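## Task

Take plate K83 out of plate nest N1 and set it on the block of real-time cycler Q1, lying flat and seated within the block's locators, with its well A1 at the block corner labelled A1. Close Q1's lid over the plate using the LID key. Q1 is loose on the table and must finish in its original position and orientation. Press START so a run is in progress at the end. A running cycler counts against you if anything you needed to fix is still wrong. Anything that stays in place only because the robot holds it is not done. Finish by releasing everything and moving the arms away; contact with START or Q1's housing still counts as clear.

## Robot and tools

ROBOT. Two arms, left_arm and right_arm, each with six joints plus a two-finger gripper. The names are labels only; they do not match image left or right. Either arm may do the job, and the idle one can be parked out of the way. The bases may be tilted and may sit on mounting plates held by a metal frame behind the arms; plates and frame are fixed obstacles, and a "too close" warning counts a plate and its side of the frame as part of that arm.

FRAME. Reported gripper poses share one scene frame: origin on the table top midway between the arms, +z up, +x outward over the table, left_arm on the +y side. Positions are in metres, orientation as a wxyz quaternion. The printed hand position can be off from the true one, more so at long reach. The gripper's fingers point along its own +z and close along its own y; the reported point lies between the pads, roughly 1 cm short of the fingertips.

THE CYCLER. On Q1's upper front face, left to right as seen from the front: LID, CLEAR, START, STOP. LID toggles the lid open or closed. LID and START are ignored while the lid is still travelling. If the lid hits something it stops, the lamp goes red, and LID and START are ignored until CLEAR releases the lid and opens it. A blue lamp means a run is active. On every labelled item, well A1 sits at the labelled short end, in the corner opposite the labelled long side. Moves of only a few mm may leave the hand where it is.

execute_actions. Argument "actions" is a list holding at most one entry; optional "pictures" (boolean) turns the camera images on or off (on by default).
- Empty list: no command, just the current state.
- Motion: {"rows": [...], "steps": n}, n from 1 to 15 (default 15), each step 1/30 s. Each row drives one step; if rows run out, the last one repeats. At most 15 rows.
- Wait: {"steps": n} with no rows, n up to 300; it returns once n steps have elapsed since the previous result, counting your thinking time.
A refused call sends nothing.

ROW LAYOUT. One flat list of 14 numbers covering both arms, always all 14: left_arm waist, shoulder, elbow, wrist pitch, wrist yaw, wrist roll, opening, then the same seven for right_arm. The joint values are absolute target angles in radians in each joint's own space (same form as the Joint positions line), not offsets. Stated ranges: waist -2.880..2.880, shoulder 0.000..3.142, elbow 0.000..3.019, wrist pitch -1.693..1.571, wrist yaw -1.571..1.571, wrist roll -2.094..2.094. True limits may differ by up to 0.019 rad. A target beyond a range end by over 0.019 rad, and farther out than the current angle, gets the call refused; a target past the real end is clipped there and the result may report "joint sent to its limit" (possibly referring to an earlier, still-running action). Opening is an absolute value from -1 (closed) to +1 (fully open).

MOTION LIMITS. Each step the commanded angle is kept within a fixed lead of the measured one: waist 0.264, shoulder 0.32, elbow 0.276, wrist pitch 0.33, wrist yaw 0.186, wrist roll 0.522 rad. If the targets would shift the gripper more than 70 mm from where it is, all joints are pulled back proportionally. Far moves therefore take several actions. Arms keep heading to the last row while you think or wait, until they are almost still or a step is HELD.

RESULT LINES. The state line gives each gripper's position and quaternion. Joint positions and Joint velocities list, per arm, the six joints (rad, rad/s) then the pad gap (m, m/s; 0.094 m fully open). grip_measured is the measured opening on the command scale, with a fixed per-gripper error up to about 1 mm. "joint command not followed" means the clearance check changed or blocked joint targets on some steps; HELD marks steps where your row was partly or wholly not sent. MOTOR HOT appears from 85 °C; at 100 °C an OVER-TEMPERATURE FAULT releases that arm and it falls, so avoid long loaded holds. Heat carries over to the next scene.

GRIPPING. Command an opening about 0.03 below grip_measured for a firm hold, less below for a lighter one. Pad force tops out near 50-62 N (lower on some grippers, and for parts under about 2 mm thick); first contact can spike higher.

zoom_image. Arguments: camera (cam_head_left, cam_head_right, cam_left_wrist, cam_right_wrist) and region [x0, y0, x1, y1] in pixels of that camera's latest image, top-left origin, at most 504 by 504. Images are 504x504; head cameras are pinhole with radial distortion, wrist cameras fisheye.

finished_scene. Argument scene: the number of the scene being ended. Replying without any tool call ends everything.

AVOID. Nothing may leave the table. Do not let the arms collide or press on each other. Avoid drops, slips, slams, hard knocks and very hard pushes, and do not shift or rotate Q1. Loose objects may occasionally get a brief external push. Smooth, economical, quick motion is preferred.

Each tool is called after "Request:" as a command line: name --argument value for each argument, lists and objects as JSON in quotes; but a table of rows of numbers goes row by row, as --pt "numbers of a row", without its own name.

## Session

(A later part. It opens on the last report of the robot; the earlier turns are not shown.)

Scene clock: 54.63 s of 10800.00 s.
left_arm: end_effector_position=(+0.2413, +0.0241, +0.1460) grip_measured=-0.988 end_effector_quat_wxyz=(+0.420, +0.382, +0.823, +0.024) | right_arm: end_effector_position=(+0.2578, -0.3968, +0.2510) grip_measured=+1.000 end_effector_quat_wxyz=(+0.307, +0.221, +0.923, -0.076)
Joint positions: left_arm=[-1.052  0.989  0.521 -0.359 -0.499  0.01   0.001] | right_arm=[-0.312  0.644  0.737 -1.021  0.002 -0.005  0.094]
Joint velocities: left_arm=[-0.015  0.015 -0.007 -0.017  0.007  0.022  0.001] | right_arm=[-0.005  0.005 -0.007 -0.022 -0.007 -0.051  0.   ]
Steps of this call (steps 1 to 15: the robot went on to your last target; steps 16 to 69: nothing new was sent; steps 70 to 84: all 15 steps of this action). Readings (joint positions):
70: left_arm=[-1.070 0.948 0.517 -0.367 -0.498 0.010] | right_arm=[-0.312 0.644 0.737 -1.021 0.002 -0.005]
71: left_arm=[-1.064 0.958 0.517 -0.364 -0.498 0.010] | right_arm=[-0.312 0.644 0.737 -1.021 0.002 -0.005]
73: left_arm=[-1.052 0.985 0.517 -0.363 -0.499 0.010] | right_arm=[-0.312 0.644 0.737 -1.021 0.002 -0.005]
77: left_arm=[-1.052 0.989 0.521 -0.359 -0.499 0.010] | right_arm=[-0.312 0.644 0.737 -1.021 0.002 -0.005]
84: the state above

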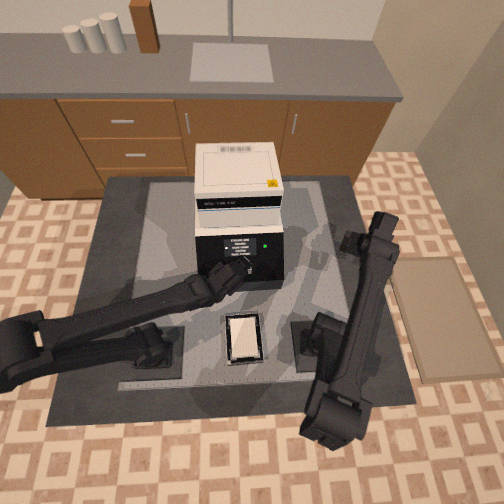

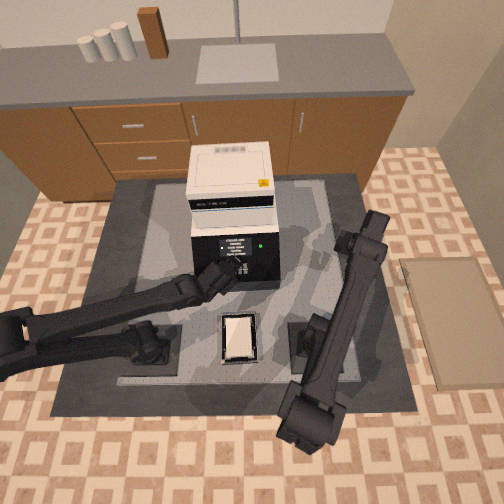

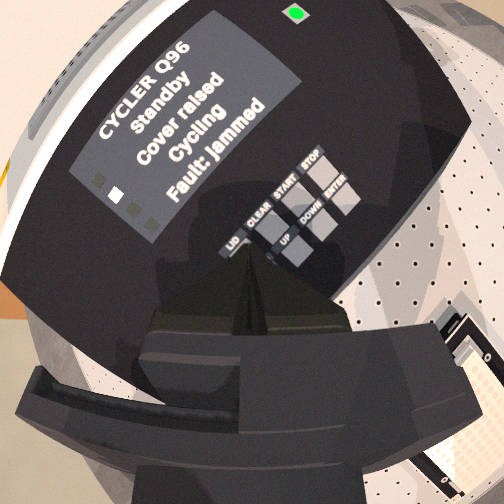

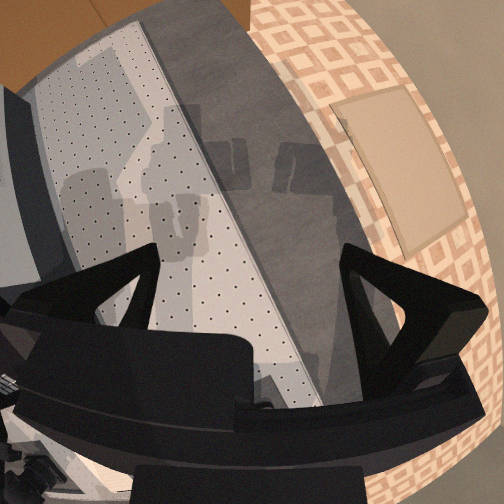

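Request:
execute_actions --actions '[{"rows":[[-1.18,0.85,0.55,-0.45,-0.5,0,-1,-0.3,0.647,0.75,-1.0,0,0,1]],"steps":8}]' --pictures false

Request:
execute_actions --actions '[{"rows":[[-1.38,1.0,0.8,-1.0,0,-0.7,1,-0.3,0.647,0.75,-1.0,0,0,1]],"steps":10}]' --pictures false

Request:
execute_actions --actions '[{"rows":[[-1.38,1.23,0.96,-1.28,0,-1.4,1,-0.3,0.647,0.75,-1.0,0,0,1]]}]' --pictures false

Request:
execute_actions --actions '[{"steps":20}]'

Request:
zoom_image --camera "cam_head_left" --region '[180, 120, 310, 250]'

Scene clock: 59.50 s of 10800.00 s.
left_arm: end_effector_position=(+0.1962, +0.0087, +0.1869) grip_measured=-0.988 end_effector_quat_wxyz=(+0.450, +0.418, +0.788, -0.029) | right_arm: end_effector_position=(+0.2578, -0.3968, +0.2510) grip_measured=+1.000 end_effector_quat_wxyz=(+0.307, +0.221, +0.923, -0.076)
Joint positions: left_arm=[-1.186  0.834  0.521 -0.428 -0.501  0.009  0.001] | right_arm=[-0.312  0.644  0.737 -1.021  0.002 -0.005  0.094]
Joint velocities: left_arm=[-0.005 -0.044 -0.002  0.002  0.007 -0.037  0.   ] | right_arm=[-0.005  0.024 -0.017  0.012  0.037 -0.037  0.   ]
Steps of this call (steps 1 to 15: the robot went on to your last target; steps 16 to 138: nothing new was sent; steps 139 to 146: all 8 steps of this action). Readings (joint positions):
139: left_arm=[-1.065 0.978 0.521 -0.374 -0.502 0.009] | right_arm=[-0.312 0.644 0.737 -1.021 0.002 -0.005]
140: left_arm=[-1.092 0.954 0.521 -0.399 -0.502 0.009] | right_arm=[-0.312 0.644 0.737 -1.021 0.002 -0.005]
142: left_arm=[-1.154 0.895 0.521 -0.424 -0.501 0.009] | right_arm=[-0.312 0.644 0.737 -1.021 0.002 -0.005]
146: the state above

Scene clock: 59.83 s of 10800.00 s.
left_arm: end_effector_position=(+0.0482, -0.0283, +0.1636) grip_measured=+1.000 end_effector_quat_wxyz=(+0.096, +0.388, +0.905, -0.146) | right_arm: end_effector_position=(+0.2578, -0.3968, +0.2510) grip_measured=+1.000 end_effector_quat_wxyz=(+0.307, +0.221, +0.923, -0.076)
Joint positions: left_arm=[-1.394  1.012  0.765 -0.973 -0.001 -0.589  0.094] | right_arm=[-0.312  0.644  0.737 -1.021  0.002 -0.005  0.094]
Joint velocities: left_arm=[ 0.044  0.005 -0.007 -0.212 -0.051 -0.696  0.   ] | right_arm=[-0.005 -0.015 -0.007  0.002  0.051  0.051  0.   ]
Steps of this call (steps 1 to 10: all 10 steps of this action). Readings (joint positions):
1: left_arm=[-1.196 0.842 0.539 -0.480 -0.443 -0.052] | right_arm=[-0.312 0.644 0.737 -1.021 0.002 -0.005]
2: left_arm=[-1.225 0.866 0.575 -0.564 -0.369 -0.126] | right_arm=[-0.312 0.644 0.737 -1.021 0.002 -0.005]
4: left_arm=[-1.307 0.939 0.675 -0.763 -0.174 -0.307] | right_arm=[-0.312 0.644 0.737 -1.021 0.002 -0.005]
8: left_arm=[-1.396 1.012 0.765 -0.948 -0.002 -0.532] | right_arm=[-0.312 0.644 0.737 -1.021 0.002 -0.005]
10: the state above

Scene clock: 60.33 s of 10800.00 s.
left_arm: end_effector_position=(+0.0480, -0.0197, +0.1454) grip_measured=+1.000 end_effector_quat_wxyz=(-0.001, +0.020, +1.000, +0.006) | right_arm: end_effector_position=(+0.2578, -0.3968, +0.2510) grip_measured=+1.000 end_effector_quat_wxyz=(+0.307, +0.221, +0.923, -0.076)
Joint positions: left_arm=[-1.39   1.246  0.927 -1.264 -0.001 -1.355  0.094] | right_arm=[-0.312  0.644  0.737 -1.021  0.002 -0.005  0.094]
Joint velocities: left_arm=[-0.005 -0.024  0.017 -0.012 -0.066 -0.227  0.   ] | right_arm=[-0.005  0.015 -0.017  0.002 -0.007  0.022  0.   ]
Steps of this call (steps 1 to 15: all 15 steps of this action). Readings (joint positions):
1: left_arm=[-1.393 1.032 0.788 -1.043 -0.001 -0.678] | right_arm=[-0.312 0.644 0.737 -1.021 0.002 -0.005]
2: left_arm=[-1.392 1.073 0.830 -1.138 -0.001 -0.779] | right_arm=[-0.312 0.644 0.737 -1.021 0.002 -0.005]
4: left_arm=[-1.391 1.170 0.900 -1.223 -0.001 -0.979] | right_arm=[-0.312 0.644 0.737 -1.021 0.002 -0.005]
8: left_arm=[-1.390 1.257 0.927 -1.252 -0.001 -1.222] | right_arm=[-0.312 0.644 0.737 -1.021 0.002 -0.005]
15: the state above

Scene clock: 61.00 s of 10800.00 s.
left_arm: end_effector_position=(+0.0480, -0.0197, +0.1455) grip_measured=+1.000 end_effector_quat_wxyz=(-0.000, +0.003, +1.000, +0.006) | right_arm: end_effector_position=(+0.2578, -0.3968, +0.2510) grip_measured=+1.000 end_effector_quat_wxyz=(+0.307, +0.221, +0.923, -0.076)
Joint positions: left_arm=[-1.39   1.246  0.927 -1.264 -0.001 -1.389  0.094] | right_arm=[-0.312  0.644  0.737 -1.021  0.002 -0.005  0.094]
Joint velocities: left_arm=[-0.005  0.005  0.007 -0.017 -0.022 -0.007  0.   ] | right_arm=[-0.015 -0.015 -0.007  0.012  0.051  0.007  0.   ]
Steps of this call (steps 1 to 20: the robot went on to your last target). Readings (joint positions):
1: left_arm=[-1.390 1.246 0.927 -1.264 -0.001 -1.362] | right_arm=[-0.312 0.644 0.737 -1.021 0.002 -0.005]
2: left_arm=[-1.390 1.246 0.927 -1.264 -0.001 -1.368] | right_arm=[-0.312 0.644 0.737 -1.021 0.002 -0.005]
4: left_arm=[-1.390 1.246 0.927 -1.264 -0.001 -1.376] | right_arm=[-0.312 0.644 0.737 -1.021 0.002 -0.005]
8: left_arm=[-1.390 1.246 0.927 -1.264 -0.001 -1.384] | right_arm=[-0.312 0.644 0.737 -1.021 0.002 -0.005]
20: the state above

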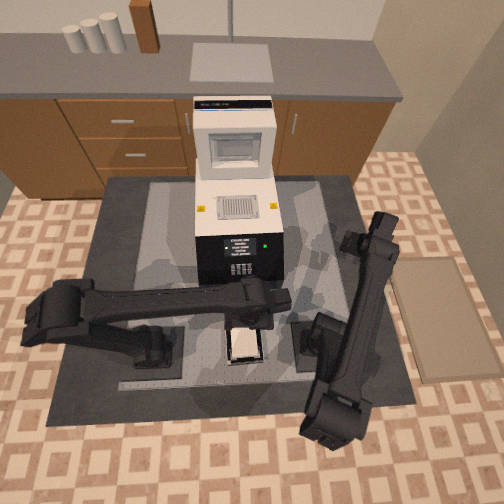

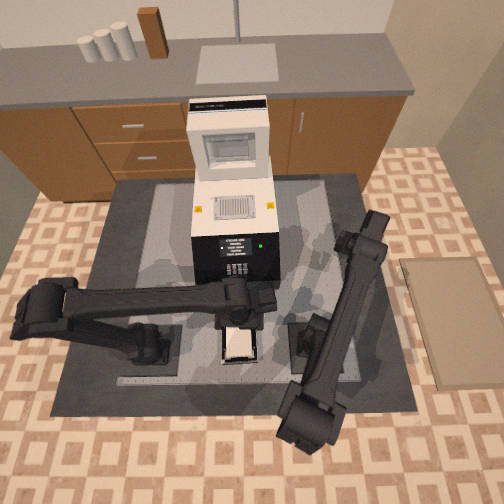

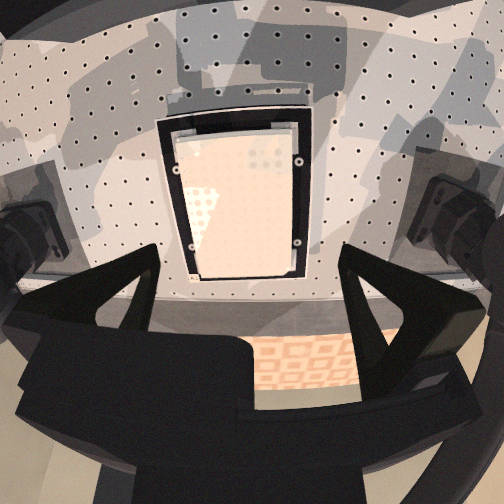

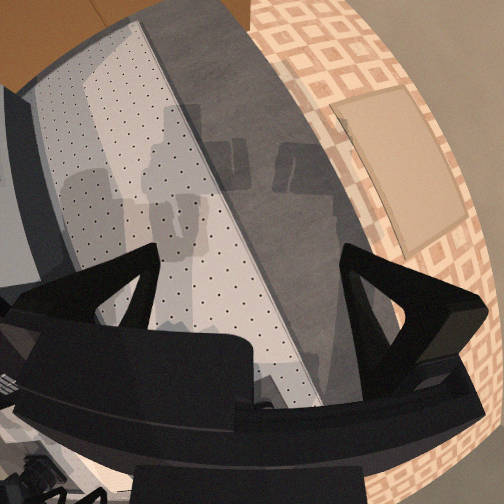

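Region (180, 120, 310, 250) of cam_head_left's 504x504 image, scaled by 3.877, with more detail than that image has.

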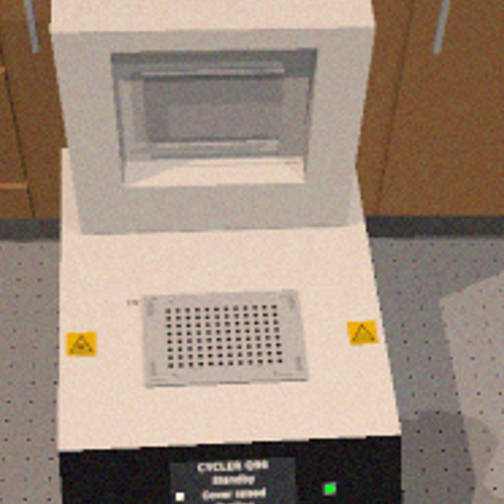

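Request:
execute_actions --actions '[{"rows":[[-1.425,1.265,0.83,-1.105,0,-1.495,1,-0.3,0.647,0.75,-1.0,0,0,1]]}]' --pictures false

Request:
execute_actions --actions '[{"steps":10}]'

Scene clock: 67.53 s of 10800.00 s.
left_arm: end_effector_position=(+0.0380, -0.0136, +0.1014) grip_measured=+1.000 end_effector_quat_wxyz=(+0.001, -0.029, +1.000, -0.000) | right_arm: end_effector_position=(+0.2578, -0.3968, +0.2510) grip_measured=+1.000 end_effector_quat_wxyz=(+0.307, +0.221, +0.923, -0.076)
Joint positions: left_arm=[-1.418  1.265  0.819 -1.124 -0.001 -1.481  0.094] | right_arm=[-0.312  0.644  0.737 -1.021  0.002 -0.005  0.094]
Joint velocities: left_arm=[ 0.005  0.015 -0.002  0.017 -0.051 -0.095  0.   ] | right_arm=[-0.005 -0.005  0.012 -0.002  0.066 -0.007  0.   ]
Steps of this call (steps 1 to 15: the robot went on to your last target; steps 16 to 181: nothing new was sent; steps 182 to 196: all 15 steps of this action). Readings (joint positions):
182: left_arm=[-1.392 1.245 0.913 -1.232 -0.001 -1.406] | right_arm=[-0.312 0.644 0.737 -1.021 0.002 -0.005]
183: left_arm=[-1.397 1.242 0.890 -1.185 -0.001 -1.422] | right_arm=[-0.312 0.644 0.737 -1.021 0.002 -0.005]
185: left_arm=[-1.409 1.248 0.847 -1.141 -0.001 -1.444] | right_arm=[-0.312 0.644 0.737 -1.021 0.002 -0.005]
189: left_arm=[-1.418 1.265 0.819 -1.131 -0.001 -1.468] | right_arm=[-0.312 0.644 0.737 -1.021 0.002 -0.005]
196: the state above

Scene clock: 67.87 s of 10800.00 s.
left_arm: end_effector_position=(+0.0380, -0.0136, +0.1014) grip_measured=+1.000 end_effector_quat_wxyz=(+0.001, -0.031, +1.000, -0.000) | right_arm: end_effector_position=(+0.2578, -0.3968, +0.2510) grip_measured=+1.000 end_effector_quat_wxyz=(+0.307, +0.221, +0.923, -0.076)
Joint positions: left_arm=[-1.418  1.265  0.819 -1.124 -0.001 -1.485  0.094] | right_arm=[-0.312  0.644  0.737 -1.021  0.002 -0.005  0.094]
Joint velocities: left_arm=[-0.005 -0.005 -0.002 -0.007 -0.022  0.051  0.   ] | right_arm=[-0.005 -0.015 -0.002  0.002 -0.022  0.051  0.   ]
Steps of this call (steps 1 to 10: the robot went on to your last target). Readings (joint positions):
1: left_arm=[-1.418 1.265 0.819 -1.124 -0.001 -1.482] | right_arm=[-0.312 0.644 0.737 -1.021 0.002 -0.005]
2: left_arm=[-1.418 1.265 0.819 -1.124 -0.001 -1.483] | right_arm=[-0.312 0.644 0.737 -1.021 0.002 -0.005]
4: left_arm=[-1.418 1.265 0.819 -1.124 -0.001 -1.483] | right_arm=[-0.312 0.644 0.737 -1.021 0.002 -0.005]
8: left_arm=[-1.418 1.265 0.819 -1.124 -0.001 -1.484] | right_arm=[-0.312 0.644 0.737 -1.021 0.002 -0.005]
10: the state above

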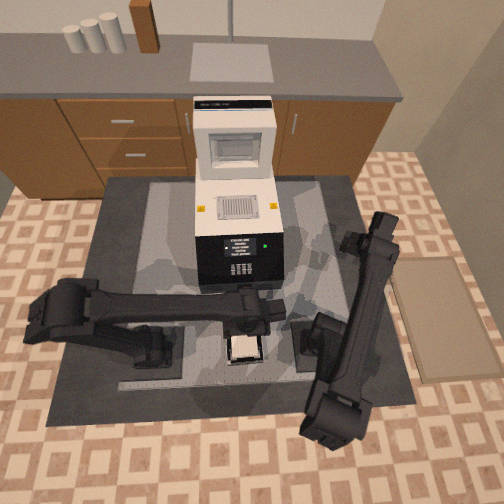

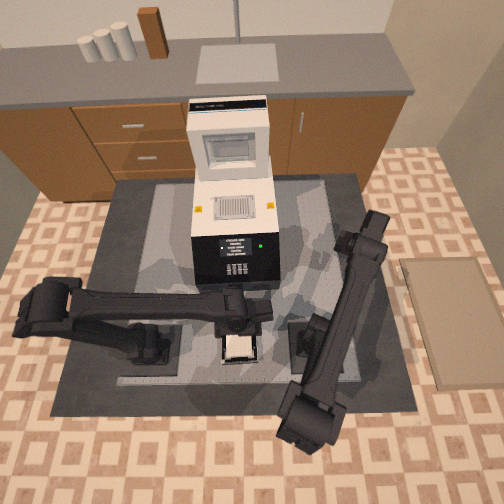

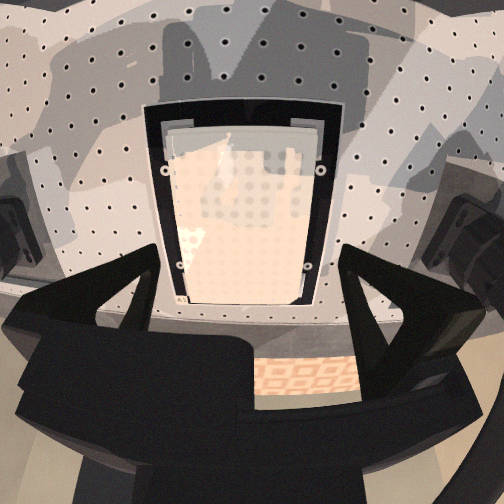

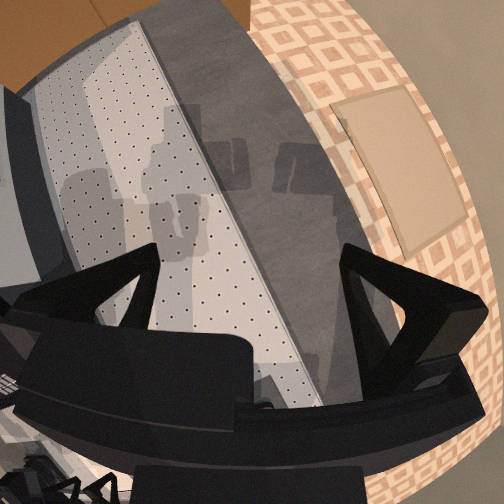

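Request:
execute_actions --actions '[{"rows":[[-1.43,1.316,0.755,-0.98,0,-1.495,1,-0.3,0.647,0.75,-1.0,0,0,1]]}]'

Scene clock: 70.23 s of 10800.00 s.
left_arm: end_effector_position=(+0.0375, -0.0114, +0.0623) grip_measured=+1.000 end_effector_quat_wxyz=(+0.001, -0.031, +1.000, -0.001) | right_arm: end_effector_position=(+0.2578, -0.3968, +0.2510) grip_measured=+1.000 end_effector_quat_wxyz=(+0.307, +0.221, +0.923, -0.076)
Joint positions: left_arm=[-1.419  1.318  0.748 -0.998 -0.001 -1.485  0.094] | right_arm=[-0.312  0.644  0.737 -1.021  0.002 -0.005  0.094]
Joint velocities: left_arm=[-0.015  0.005  0.012 -0.017 -0.022 -0.007  0.   ] | right_arm=[ 0.005 -0.005 -0.012 -0.012  0.007  0.007  0.   ]
Steps of this call (steps 1 to 15: the robot went on to your last target; steps 16 to 56: nothing new was sent; steps 57 to 71: all 15 steps of this action). Readings (joint positions):
57: left_arm=[-1.418 1.267 0.810 -1.096 -0.001 -1.485] | right_arm=[-0.312 0.644 0.737 -1.021 0.002 -0.005]
58: left_arm=[-1.418 1.270 0.795 -1.055 -0.001 -1.485] | right_arm=[-0.312 0.644 0.737 -1.021 0.002 -0.005]
60: left_arm=[-1.419 1.288 0.770 -1.014 -0.001 -1.485] | right_arm=[-0.312 0.644 0.737 -1.021 0.002 -0.005]
64: left_arm=[-1.419 1.317 0.749 -1.003 -0.001 -1.485] | right_arm=[-0.312 0.644 0.737 -1.021 0.002 -0.005]
71: the state above

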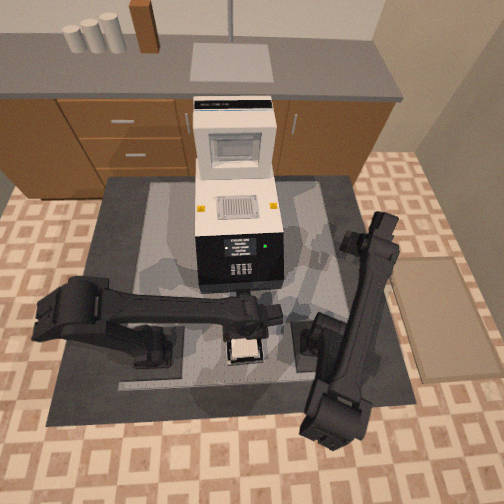

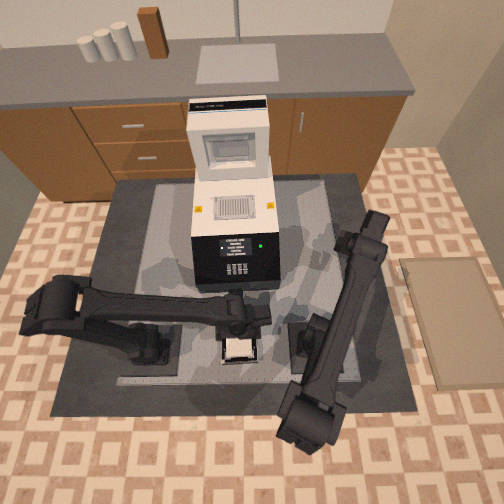

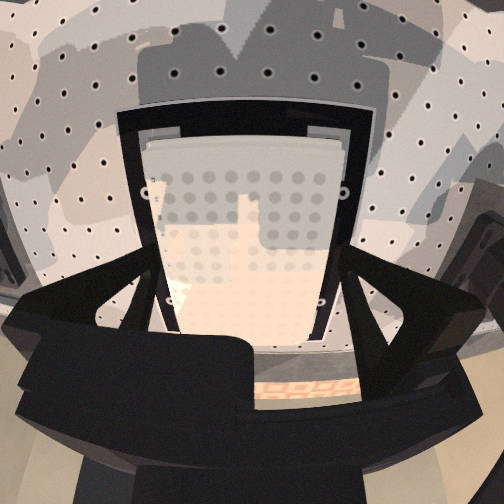

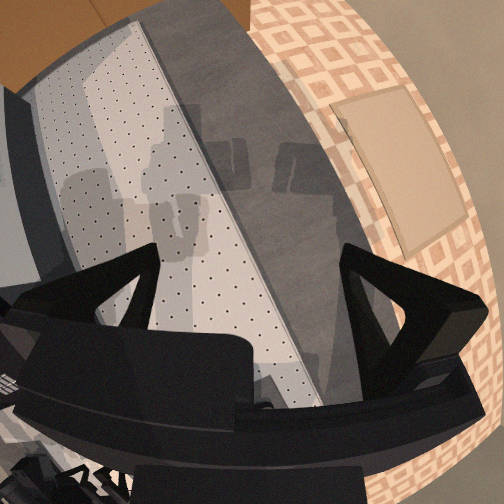

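Request:
execute_actions --actions '[{"rows":[[-1.44,1.316,0.735,-0.96,0,-1.495,1,-0.3,0.647,0.75,-1.0,0,0,1],[-1.44,1.316,0.728,-0.95,0,-1.495,1,-0.3,0.647,0.75,-1.0,0,0,1],[-1.44,1.325,0.728,-0.935,0,-1.495,1,-0.3,0.647,0.75,-1.0,0,0,1],[-1.44,1.337,0.728,-0.935,0,-1.495,1,-0.3,0.647,0.75,-1.0,0,0,1]]}]'

Scene clock: 73.23 s of 10800.00 s.
left_arm: end_effector_position=(+0.0339, -0.0130, +0.0535) grip_measured=+1.000 end_effector_quat_wxyz=(+0.002, -0.025, +1.000, -0.009) | right_arm: end_effector_position=(+0.2578, -0.3968, +0.2510) grip_measured=+1.000 end_effector_quat_wxyz=(+0.307, +0.221, +0.923, -0.076)
Joint positions: left_arm=[-1.431  1.326  0.728 -0.954 -0.001 -1.485  0.094] | right_arm=[-0.312  0.644  0.737 -1.021  0.002 -0.005  0.094]
Joint velocities: left_arm=[-0.005 -0.005  0.002  0.002 -0.051 -0.022  0.   ] | right_arm=[-0.005 -0.005 -0.002 -0.027 -0.051 -0.037  0.   ]
Steps of this call (steps 1 to 15: the robot went on to your last target; steps 16 to 75: nothing new was sent; steps 76 to 90: all 15 steps of this action). Readings (joint positions):
76: left_arm=[-1.419 1.318 0.747 -0.994 -0.001 -1.485] | right_arm=[-0.312 0.644 0.737 -1.021 0.002 -0.005]
77: left_arm=[-1.422 1.318 0.743 -0.985 -0.001 -1.485] | right_arm=[-0.312 0.644 0.737 -1.021 0.002 -0.005]
79: left_arm=[-1.427 1.319 0.734 -0.966 -0.001 -1.485] | right_arm=[-0.312 0.644 0.737 -1.021 0.002 -0.005]
83: left_arm=[-1.431 1.325 0.728 -0.956 -0.001 -1.485] | right_arm=[-0.312 0.644 0.737 -1.021 0.002 -0.005]
90: the state above

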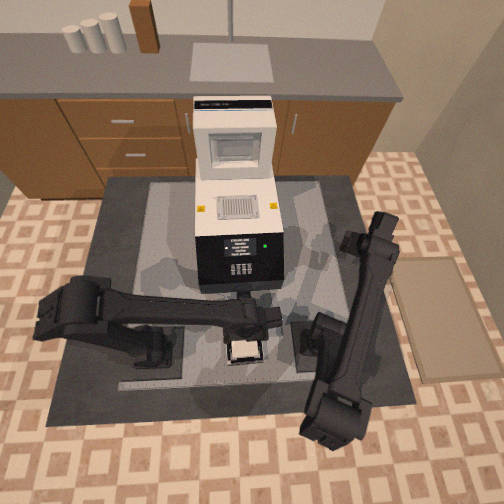

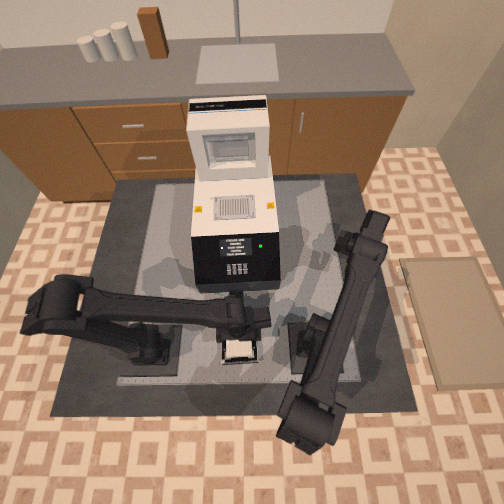

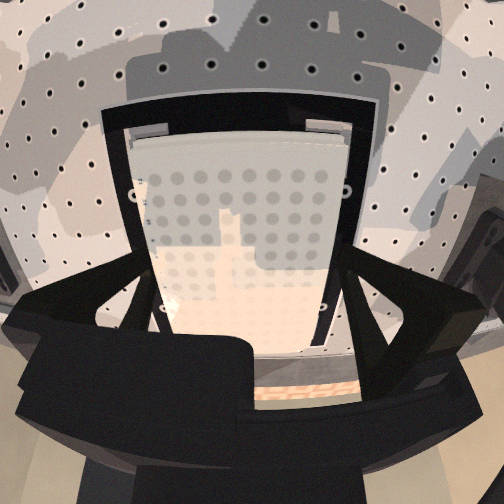

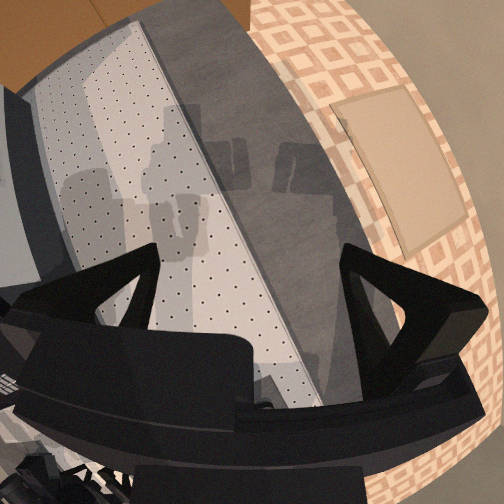

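Request:
execute_actions --actions '[{"rows":[[-1.44,1.32,0.728,-1.0,0,-1.505,1,-0.3,0.647,0.75,-1.0,0,0,1]]}]'

Request:
zoom_image --camera "cam_left_wrist" --region '[90, 90, 390, 330]'

Scene clock: 75.17 s of 10800.00 s.
left_arm: end_effector_position=(+0.0329, -0.0055, +0.0533) grip_measured=+1.000 end_effector_quat_wxyz=(-0.000, -0.029, +1.000, +0.006) | right_arm: end_effector_position=(+0.2578, -0.3968, +0.2510) grip_measured=+1.000 end_effector_quat_wxyz=(+0.307, +0.221, +0.923, -0.076)
Joint positions: left_arm=[-1.431  1.326  0.728 -0.984 -0.001 -1.494  0.094] | right_arm=[-0.312  0.644  0.737 -1.021  0.002 -0.005  0.094]
Joint velocities: left_arm=[-0.015 -0.005  0.007 -0.002 -0.007 -0.066  0.   ] | right_arm=[-0.015 -0.005 -0.002 -0.002  0.066  0.022  0.   ]
Steps of this call (steps 1 to 15: the robot went on to your last target; steps 16 to 43: nothing new was sent; steps 44 to 58: all 15 steps of this action). Readings (joint positions):
44: left_arm=[-1.431 1.326 0.728 -0.960 -0.001 -1.486] | right_arm=[-0.312 0.644 0.737 -1.021 0.002 -0.005]
45: left_arm=[-1.431 1.326 0.728 -0.968 -0.001 -1.488] | right_arm=[-0.312 0.644 0.737 -1.021 0.002 -0.005]
47: left_arm=[-1.431 1.326 0.728 -0.979 -0.001 -1.491] | right_arm=[-0.312 0.644 0.737 -1.021 0.002 -0.005]
51: left_arm=[-1.431 1.326 0.728 -0.983 -0.001 -1.493] | right_arm=[-0.312 0.644 0.737 -1.021 0.002 -0.005]
58: the state above

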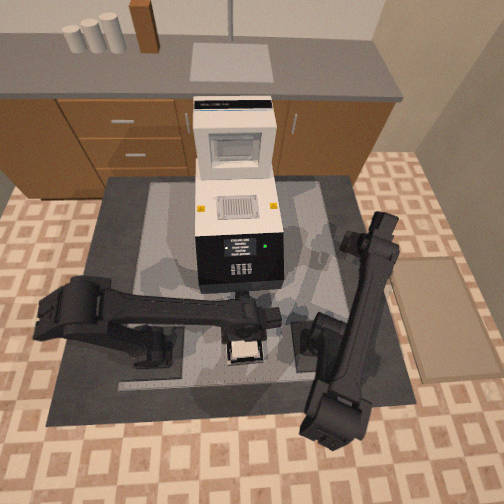

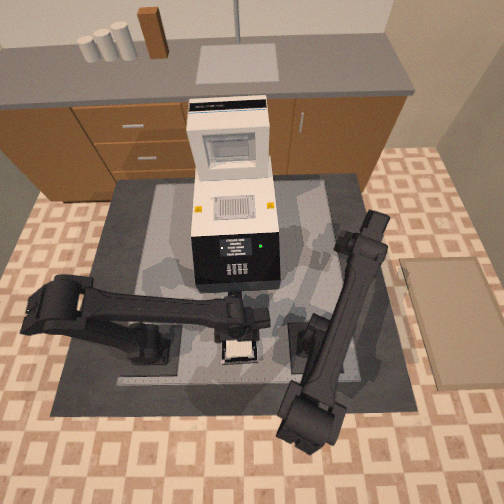

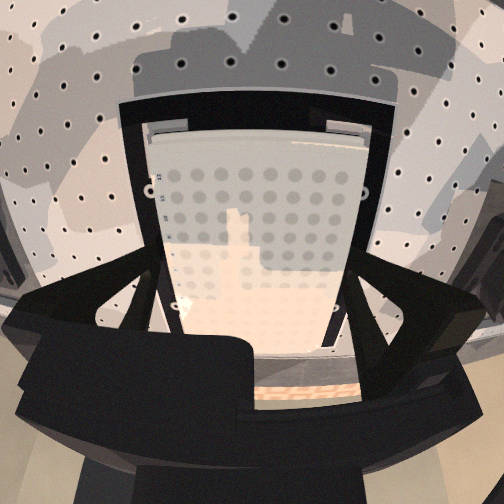

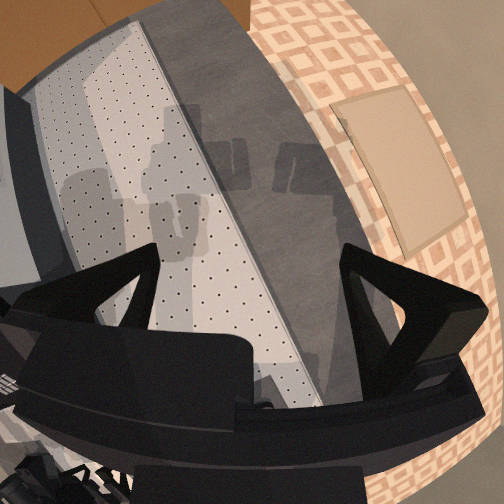

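Region (90, 90, 390, 330) of cam_left_wrist's 504x504 image, scaled by 1.680, with more detail than that image has; it fills the top 403 rows of this view, and the rest is white.

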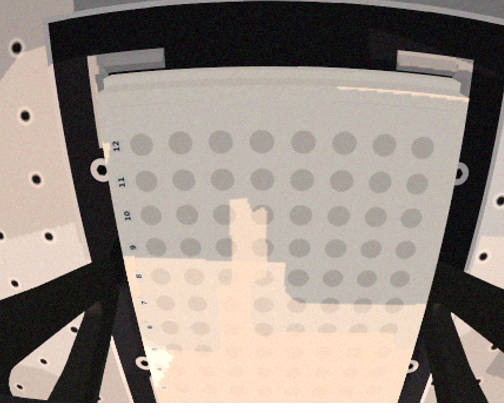

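Request:
execute_actions --actions '[{"rows":[[-1.44,1.32,0.728,-0.95,0,-1.505,1,-0.3,0.647,0.75,-1.0,0,0,1],[-1.44,1.33,0.728,-0.95,0,-1.505,1,-0.3,0.647,0.75,-1.0,0,0,1],[-1.44,1.34,0.728,-0.945,0,-1.505,1,-0.3,0.647,0.75,-1.0,0,0,1],[-1.44,1.35,0.728,-0.94,0,-1.505,1,-0.3,0.647,0.75,-1.0,0,0,1],[-1.44,1.36,0.728,-0.935,0,-1.505,1,-0.3,0.647,0.75,-1.0,0,0,1],[-1.44,1.375,0.728,-0.93,0,-1.505,1,-0.3,0.647,0.75,-1.0,0,0,1]]}]'

Scene clock: 78.20 s of 10800.00 s.
left_arm: end_effector_position=(+0.0336, -0.0118, +0.0508) grip_measured=+1.000 end_effector_quat_wxyz=(+0.001, -0.030, +1.000, -0.004) | right_arm: end_effector_position=(+0.2578, -0.3968, +0.2510) grip_measured=+1.000 end_effector_quat_wxyz=(+0.307, +0.221, +0.923, -0.076)
Joint positions: left_arm=[-1.431  1.335  0.728 -0.956 -0.    -1.495  0.094] | right_arm=[-0.312  0.644  0.737 -1.021  0.002 -0.005  0.094]
Joint velocities: left_arm=[-0.015 -0.015 -0.002  0.012 -0.051  0.022  0.   ] | right_arm=[-0.015 -0.015 -0.012 -0.017  0.051  0.037  0.   ]
Steps of this call (steps 1 to 15: the robot went on to your last target; steps 16 to 76: nothing new was sent; steps 77 to 91: all 15 steps of this action). Readings (joint positions):
77: left_arm=[-1.431 1.326 0.728 -0.980 -0.001 -1.495] | right_arm=[-0.312 0.644 0.737 -1.021 0.002 -0.005]
78: left_arm=[-1.431 1.326 0.728 -0.976 -0.001 -1.495] | right_arm=[-0.312 0.644 0.737 -1.021 0.002 -0.005]
80: left_arm=[-1.431 1.328 0.728 -0.967 -0.001 -1.495] | right_arm=[-0.312 0.644 0.737 -1.021 0.002 -0.005]
84: left_arm=[-1.431 1.335 0.728 -0.956 -0.000 -1.495] | right_arm=[-0.312 0.644 0.737 -1.021 0.002 -0.005]
91: the state above

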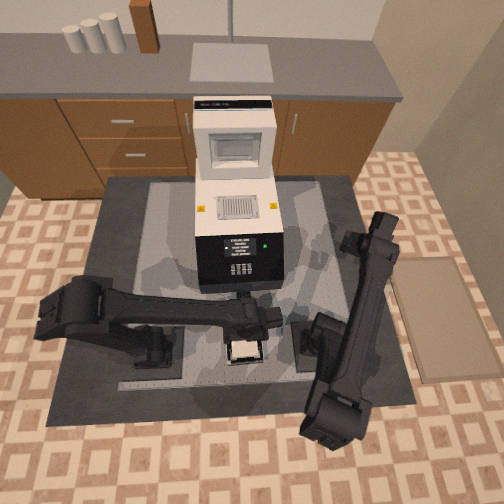

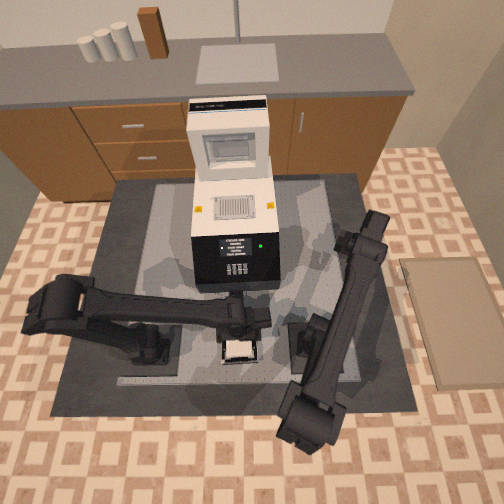

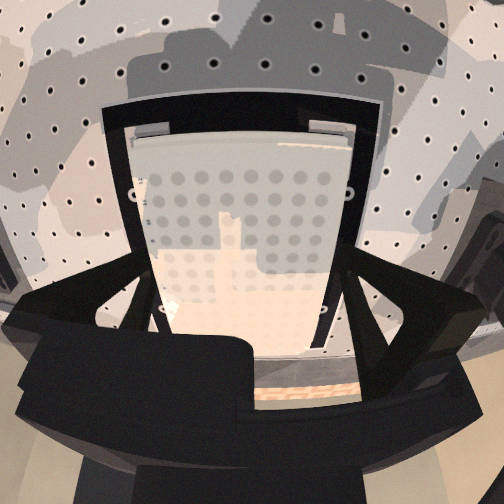

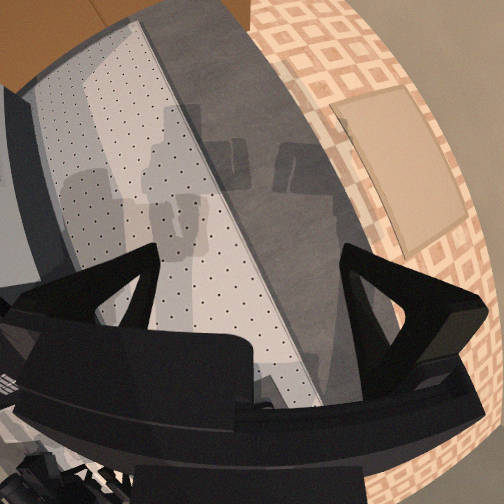

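Request:
execute_actions --actions '[{"rows":[[-1.44,1.315,0.728,-0.98,0,-1.505,1,-0.3,0.647,0.75,-1.0,0,0,1]],"steps":10}]' --pictures false

Request:
execute_actions --actions '[{"rows":[[-1.44,1.34,0.728,-0.975,0,-1.505,1,-0.3,0.647,0.75,-1.0,0,0,1],[-1.44,1.35,0.728,-0.97,0,-1.505,1,-0.3,0.647,0.75,-1.0,0,0,1],[-1.44,1.365,0.728,-0.96,0,-1.505,1,-0.3,0.647,0.75,-1.0,0,0,1]]}]'

Scene clock: 81.10 s of 10800.00 s.
left_arm: end_effector_position=(+0.0334, -0.0100, +0.0524) grip_measured=+1.000 end_effector_quat_wxyz=(+0.000, -0.030, +1.000, -0.003) | right_arm: end_effector_position=(+0.2578, -0.3968, +0.2510) grip_measured=+1.000 end_effector_quat_wxyz=(+0.307, +0.221, +0.923, -0.076)
Joint positions: left_arm=[-1.431  1.329  0.727 -0.964 -0.    -1.495  0.094] | right_arm=[-0.312  0.644  0.737 -1.021  0.002 -0.005  0.094]
Joint velocities: left_arm=[-0.005  0.015  0.007  0.007  0.066  0.007  0.   ] | right_arm=[-0.005 -0.015 -0.002 -0.017 -0.051 -0.022  0.   ]
Steps of this call (steps 1 to 15: the robot went on to your last target; steps 16 to 77: nothing new was sent; steps 78 to 87: all 10 steps of this action). Readings (joint positions):
78: left_arm=[-1.431 1.333 0.728 -0.956 -0.000 -1.495] | right_arm=[-0.312 0.644 0.737 -1.021 0.002 -0.005]
79: left_arm=[-1.431 1.330 0.727 -0.958 -0.000 -1.495] | right_arm=[-0.312 0.644 0.737 -1.021 0.002 -0.005]
81: left_arm=[-1.431 1.329 0.727 -0.963 -0.000 -1.495] | right_arm=[-0.312 0.644 0.737 -1.021 0.002 -0.005]
85: left_arm=[-1.431 1.329 0.727 -0.964 -0.000 -1.495] | right_arm=[-0.312 0.644 0.737 -1.021 0.002 -0.005]
87: the state above

Scene clock: 81.60 s of 10800.00 s.
left_arm: end_effector_position=(+0.0334, -0.0098, +0.0515) grip_measured=+1.000 end_effector_quat_wxyz=(+0.000, -0.030, +1.000, -0.001) | right_arm: end_effector_position=(+0.2578, -0.3968, +0.2510) grip_measured=+1.000 end_effector_quat_wxyz=(+0.307, +0.221, +0.923, -0.076)
Joint positions: left_arm=[-1.431  1.332  0.727 -0.964 -0.    -1.495  0.094] | right_arm=[-0.312  0.644  0.737 -1.021  0.002 -0.005  0.094]
Joint velocities: left_arm=[ 0.005 -0.015 -0.012  0.002  0.037  0.022  0.   ] | right_arm=[-0.005  0.005 -0.002  0.012  0.007 -0.051  0.   ]
Steps of this call (steps 1 to 15: all 15 steps of this action). Readings (joint positions):
1: left_arm=[-1.431 1.329 0.727 -0.964 -0.000 -1.495] | right_arm=[-0.312 0.644 0.737 -1.021 0.002 -0.005]
2: left_arm=[-1.431 1.330 0.727 -0.964 -0.000 -1.495] | right_arm=[-0.312 0.644 0.737 -1.021 0.002 -0.005]
4: left_arm=[-1.431 1.332 0.727 -0.964 -0.000 -1.495] | right_arm=[-0.312 0.644 0.737 -1.021 0.002 -0.005]
8: left_arm=[-1.431 1.332 0.727 -0.964 -0.000 -1.495] | right_arm=[-0.312 0.644 0.737 -1.021 0.002 -0.005]
15: the state above

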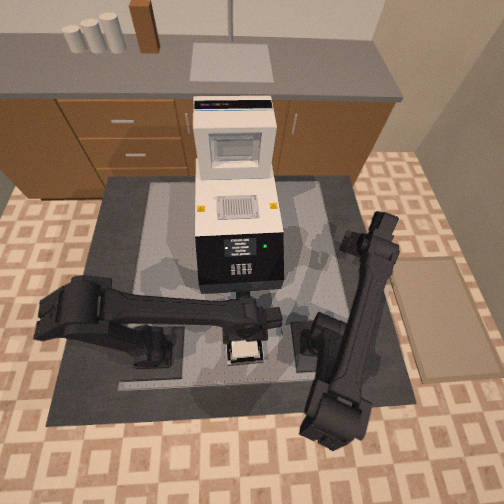

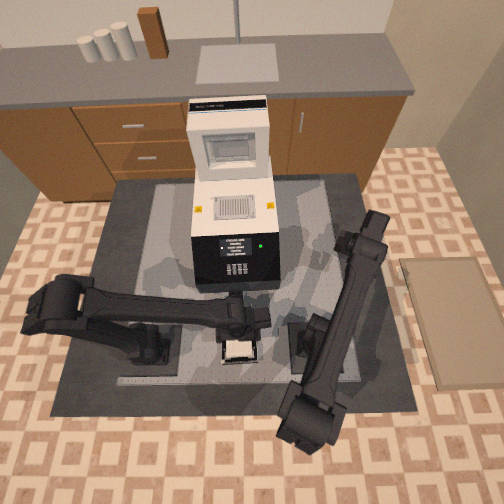

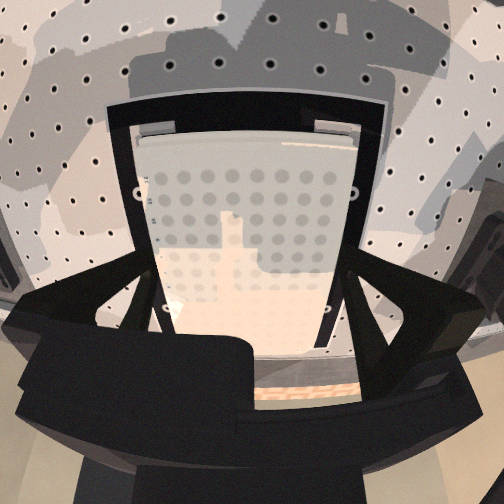

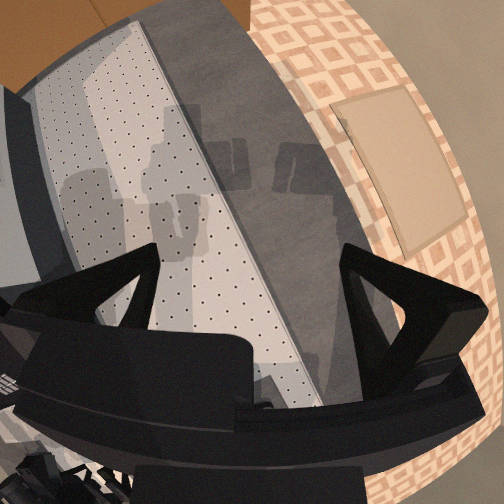

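Request:
execute_actions --actions '[{"rows":[[-1.44,1.325,0.728,-0.97,0,-1.505,0.72,-0.3,0.647,0.75,-1.0,0,0,1]]}]'

Request:
zoom_image --camera "cam_left_wrist" --region '[90, 170, 410, 350]'

Scene clock: 83.47 s of 10800.00 s.
left_arm: end_effector_position=(+0.0332, -0.0087, +0.0523) grip_measured=+0.757 end_effector_quat_wxyz=(+0.000, -0.030, +1.000, -0.001) | right_arm: end_effector_position=(+0.2578, -0.3968, +0.2510) grip_measured=+1.000 end_effector_quat_wxyz=(+0.307, +0.221, +0.923, -0.076)
Joint positions: left_arm=[-1.431  1.328  0.726 -0.967 -0.    -1.496  0.083] | right_arm=[-0.312  0.644  0.737 -1.021  0.002 -0.005  0.094]
Joint velocities: left_arm=[-0.005 -0.015 -0.017 -0.002 -0.066 -0.081 -0.001] | right_arm=[-0.015 -0.015  0.002 -0.017 -0.037 -0.007  0.   ]
Steps of this call (steps 1 to 15: the robot went on to your last target; steps 16 to 41: nothing new was sent; steps 42 to 56: all 15 steps of this action). Readings (joint positions):
42: left_arm=[-1.431 1.331 0.727 -0.964 -0.000 -1.495] | right_arm=[-0.312 0.644 0.737 -1.021 0.002 -0.005]
43: left_arm=[-1.431 1.328 0.727 -0.967 -0.000 -1.496] | right_arm=[-0.312 0.644 0.737 -1.021 0.002 -0.005]
45: left_arm=[-1.431 1.328 0.726 -0.967 -0.000 -1.496] | right_arm=[-0.312 0.644 0.737 -1.021 0.002 -0.005]
49: left_arm=[-1.431 1.328 0.726 -0.967 -0.000 -1.496] | right_arm=[-0.312 0.644 0.737 -1.021 0.002 -0.005]
56: the state above

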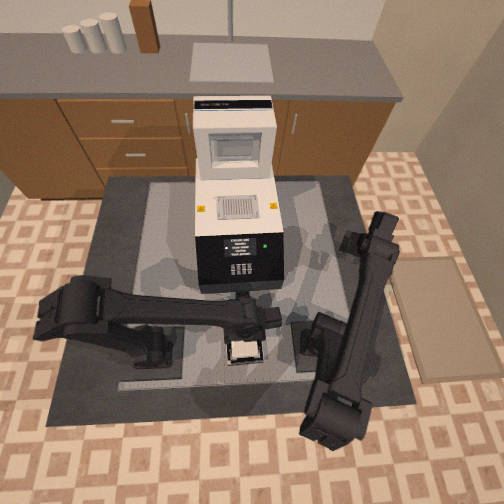

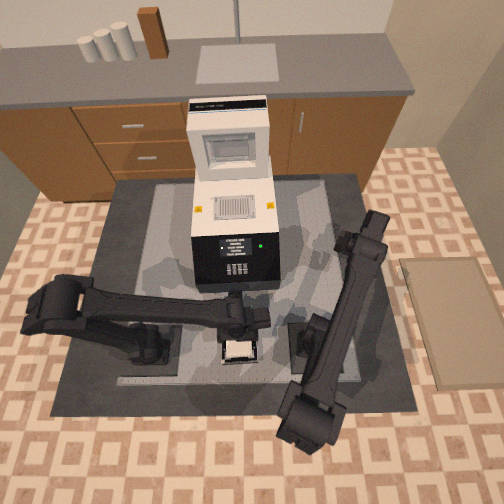

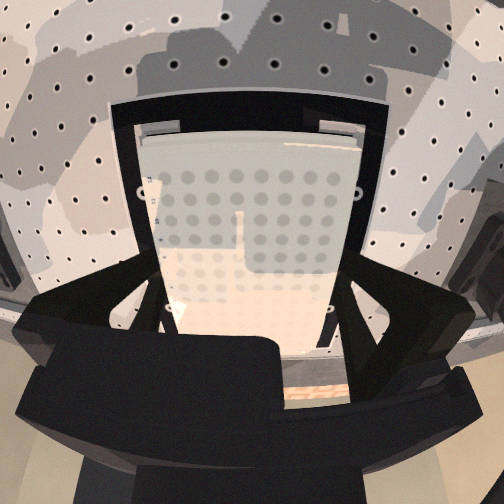

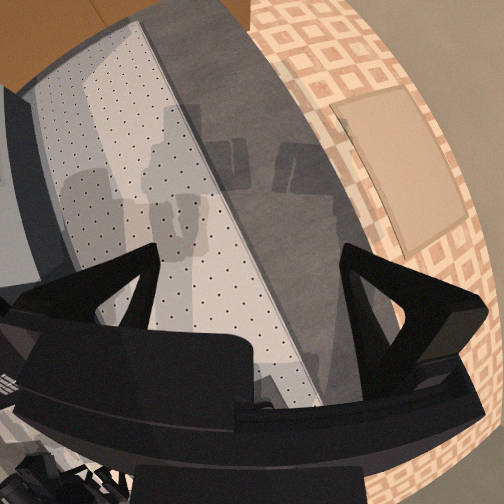

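Region (90, 170, 410, 350) of cam_left_wrist's 504x504 image, scaled by 1.575, with more detail than that image has; it fills the top 284 rows of this view, and the rest is white.

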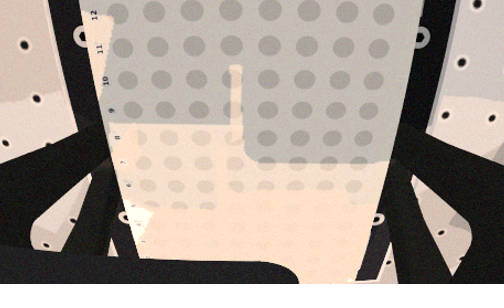

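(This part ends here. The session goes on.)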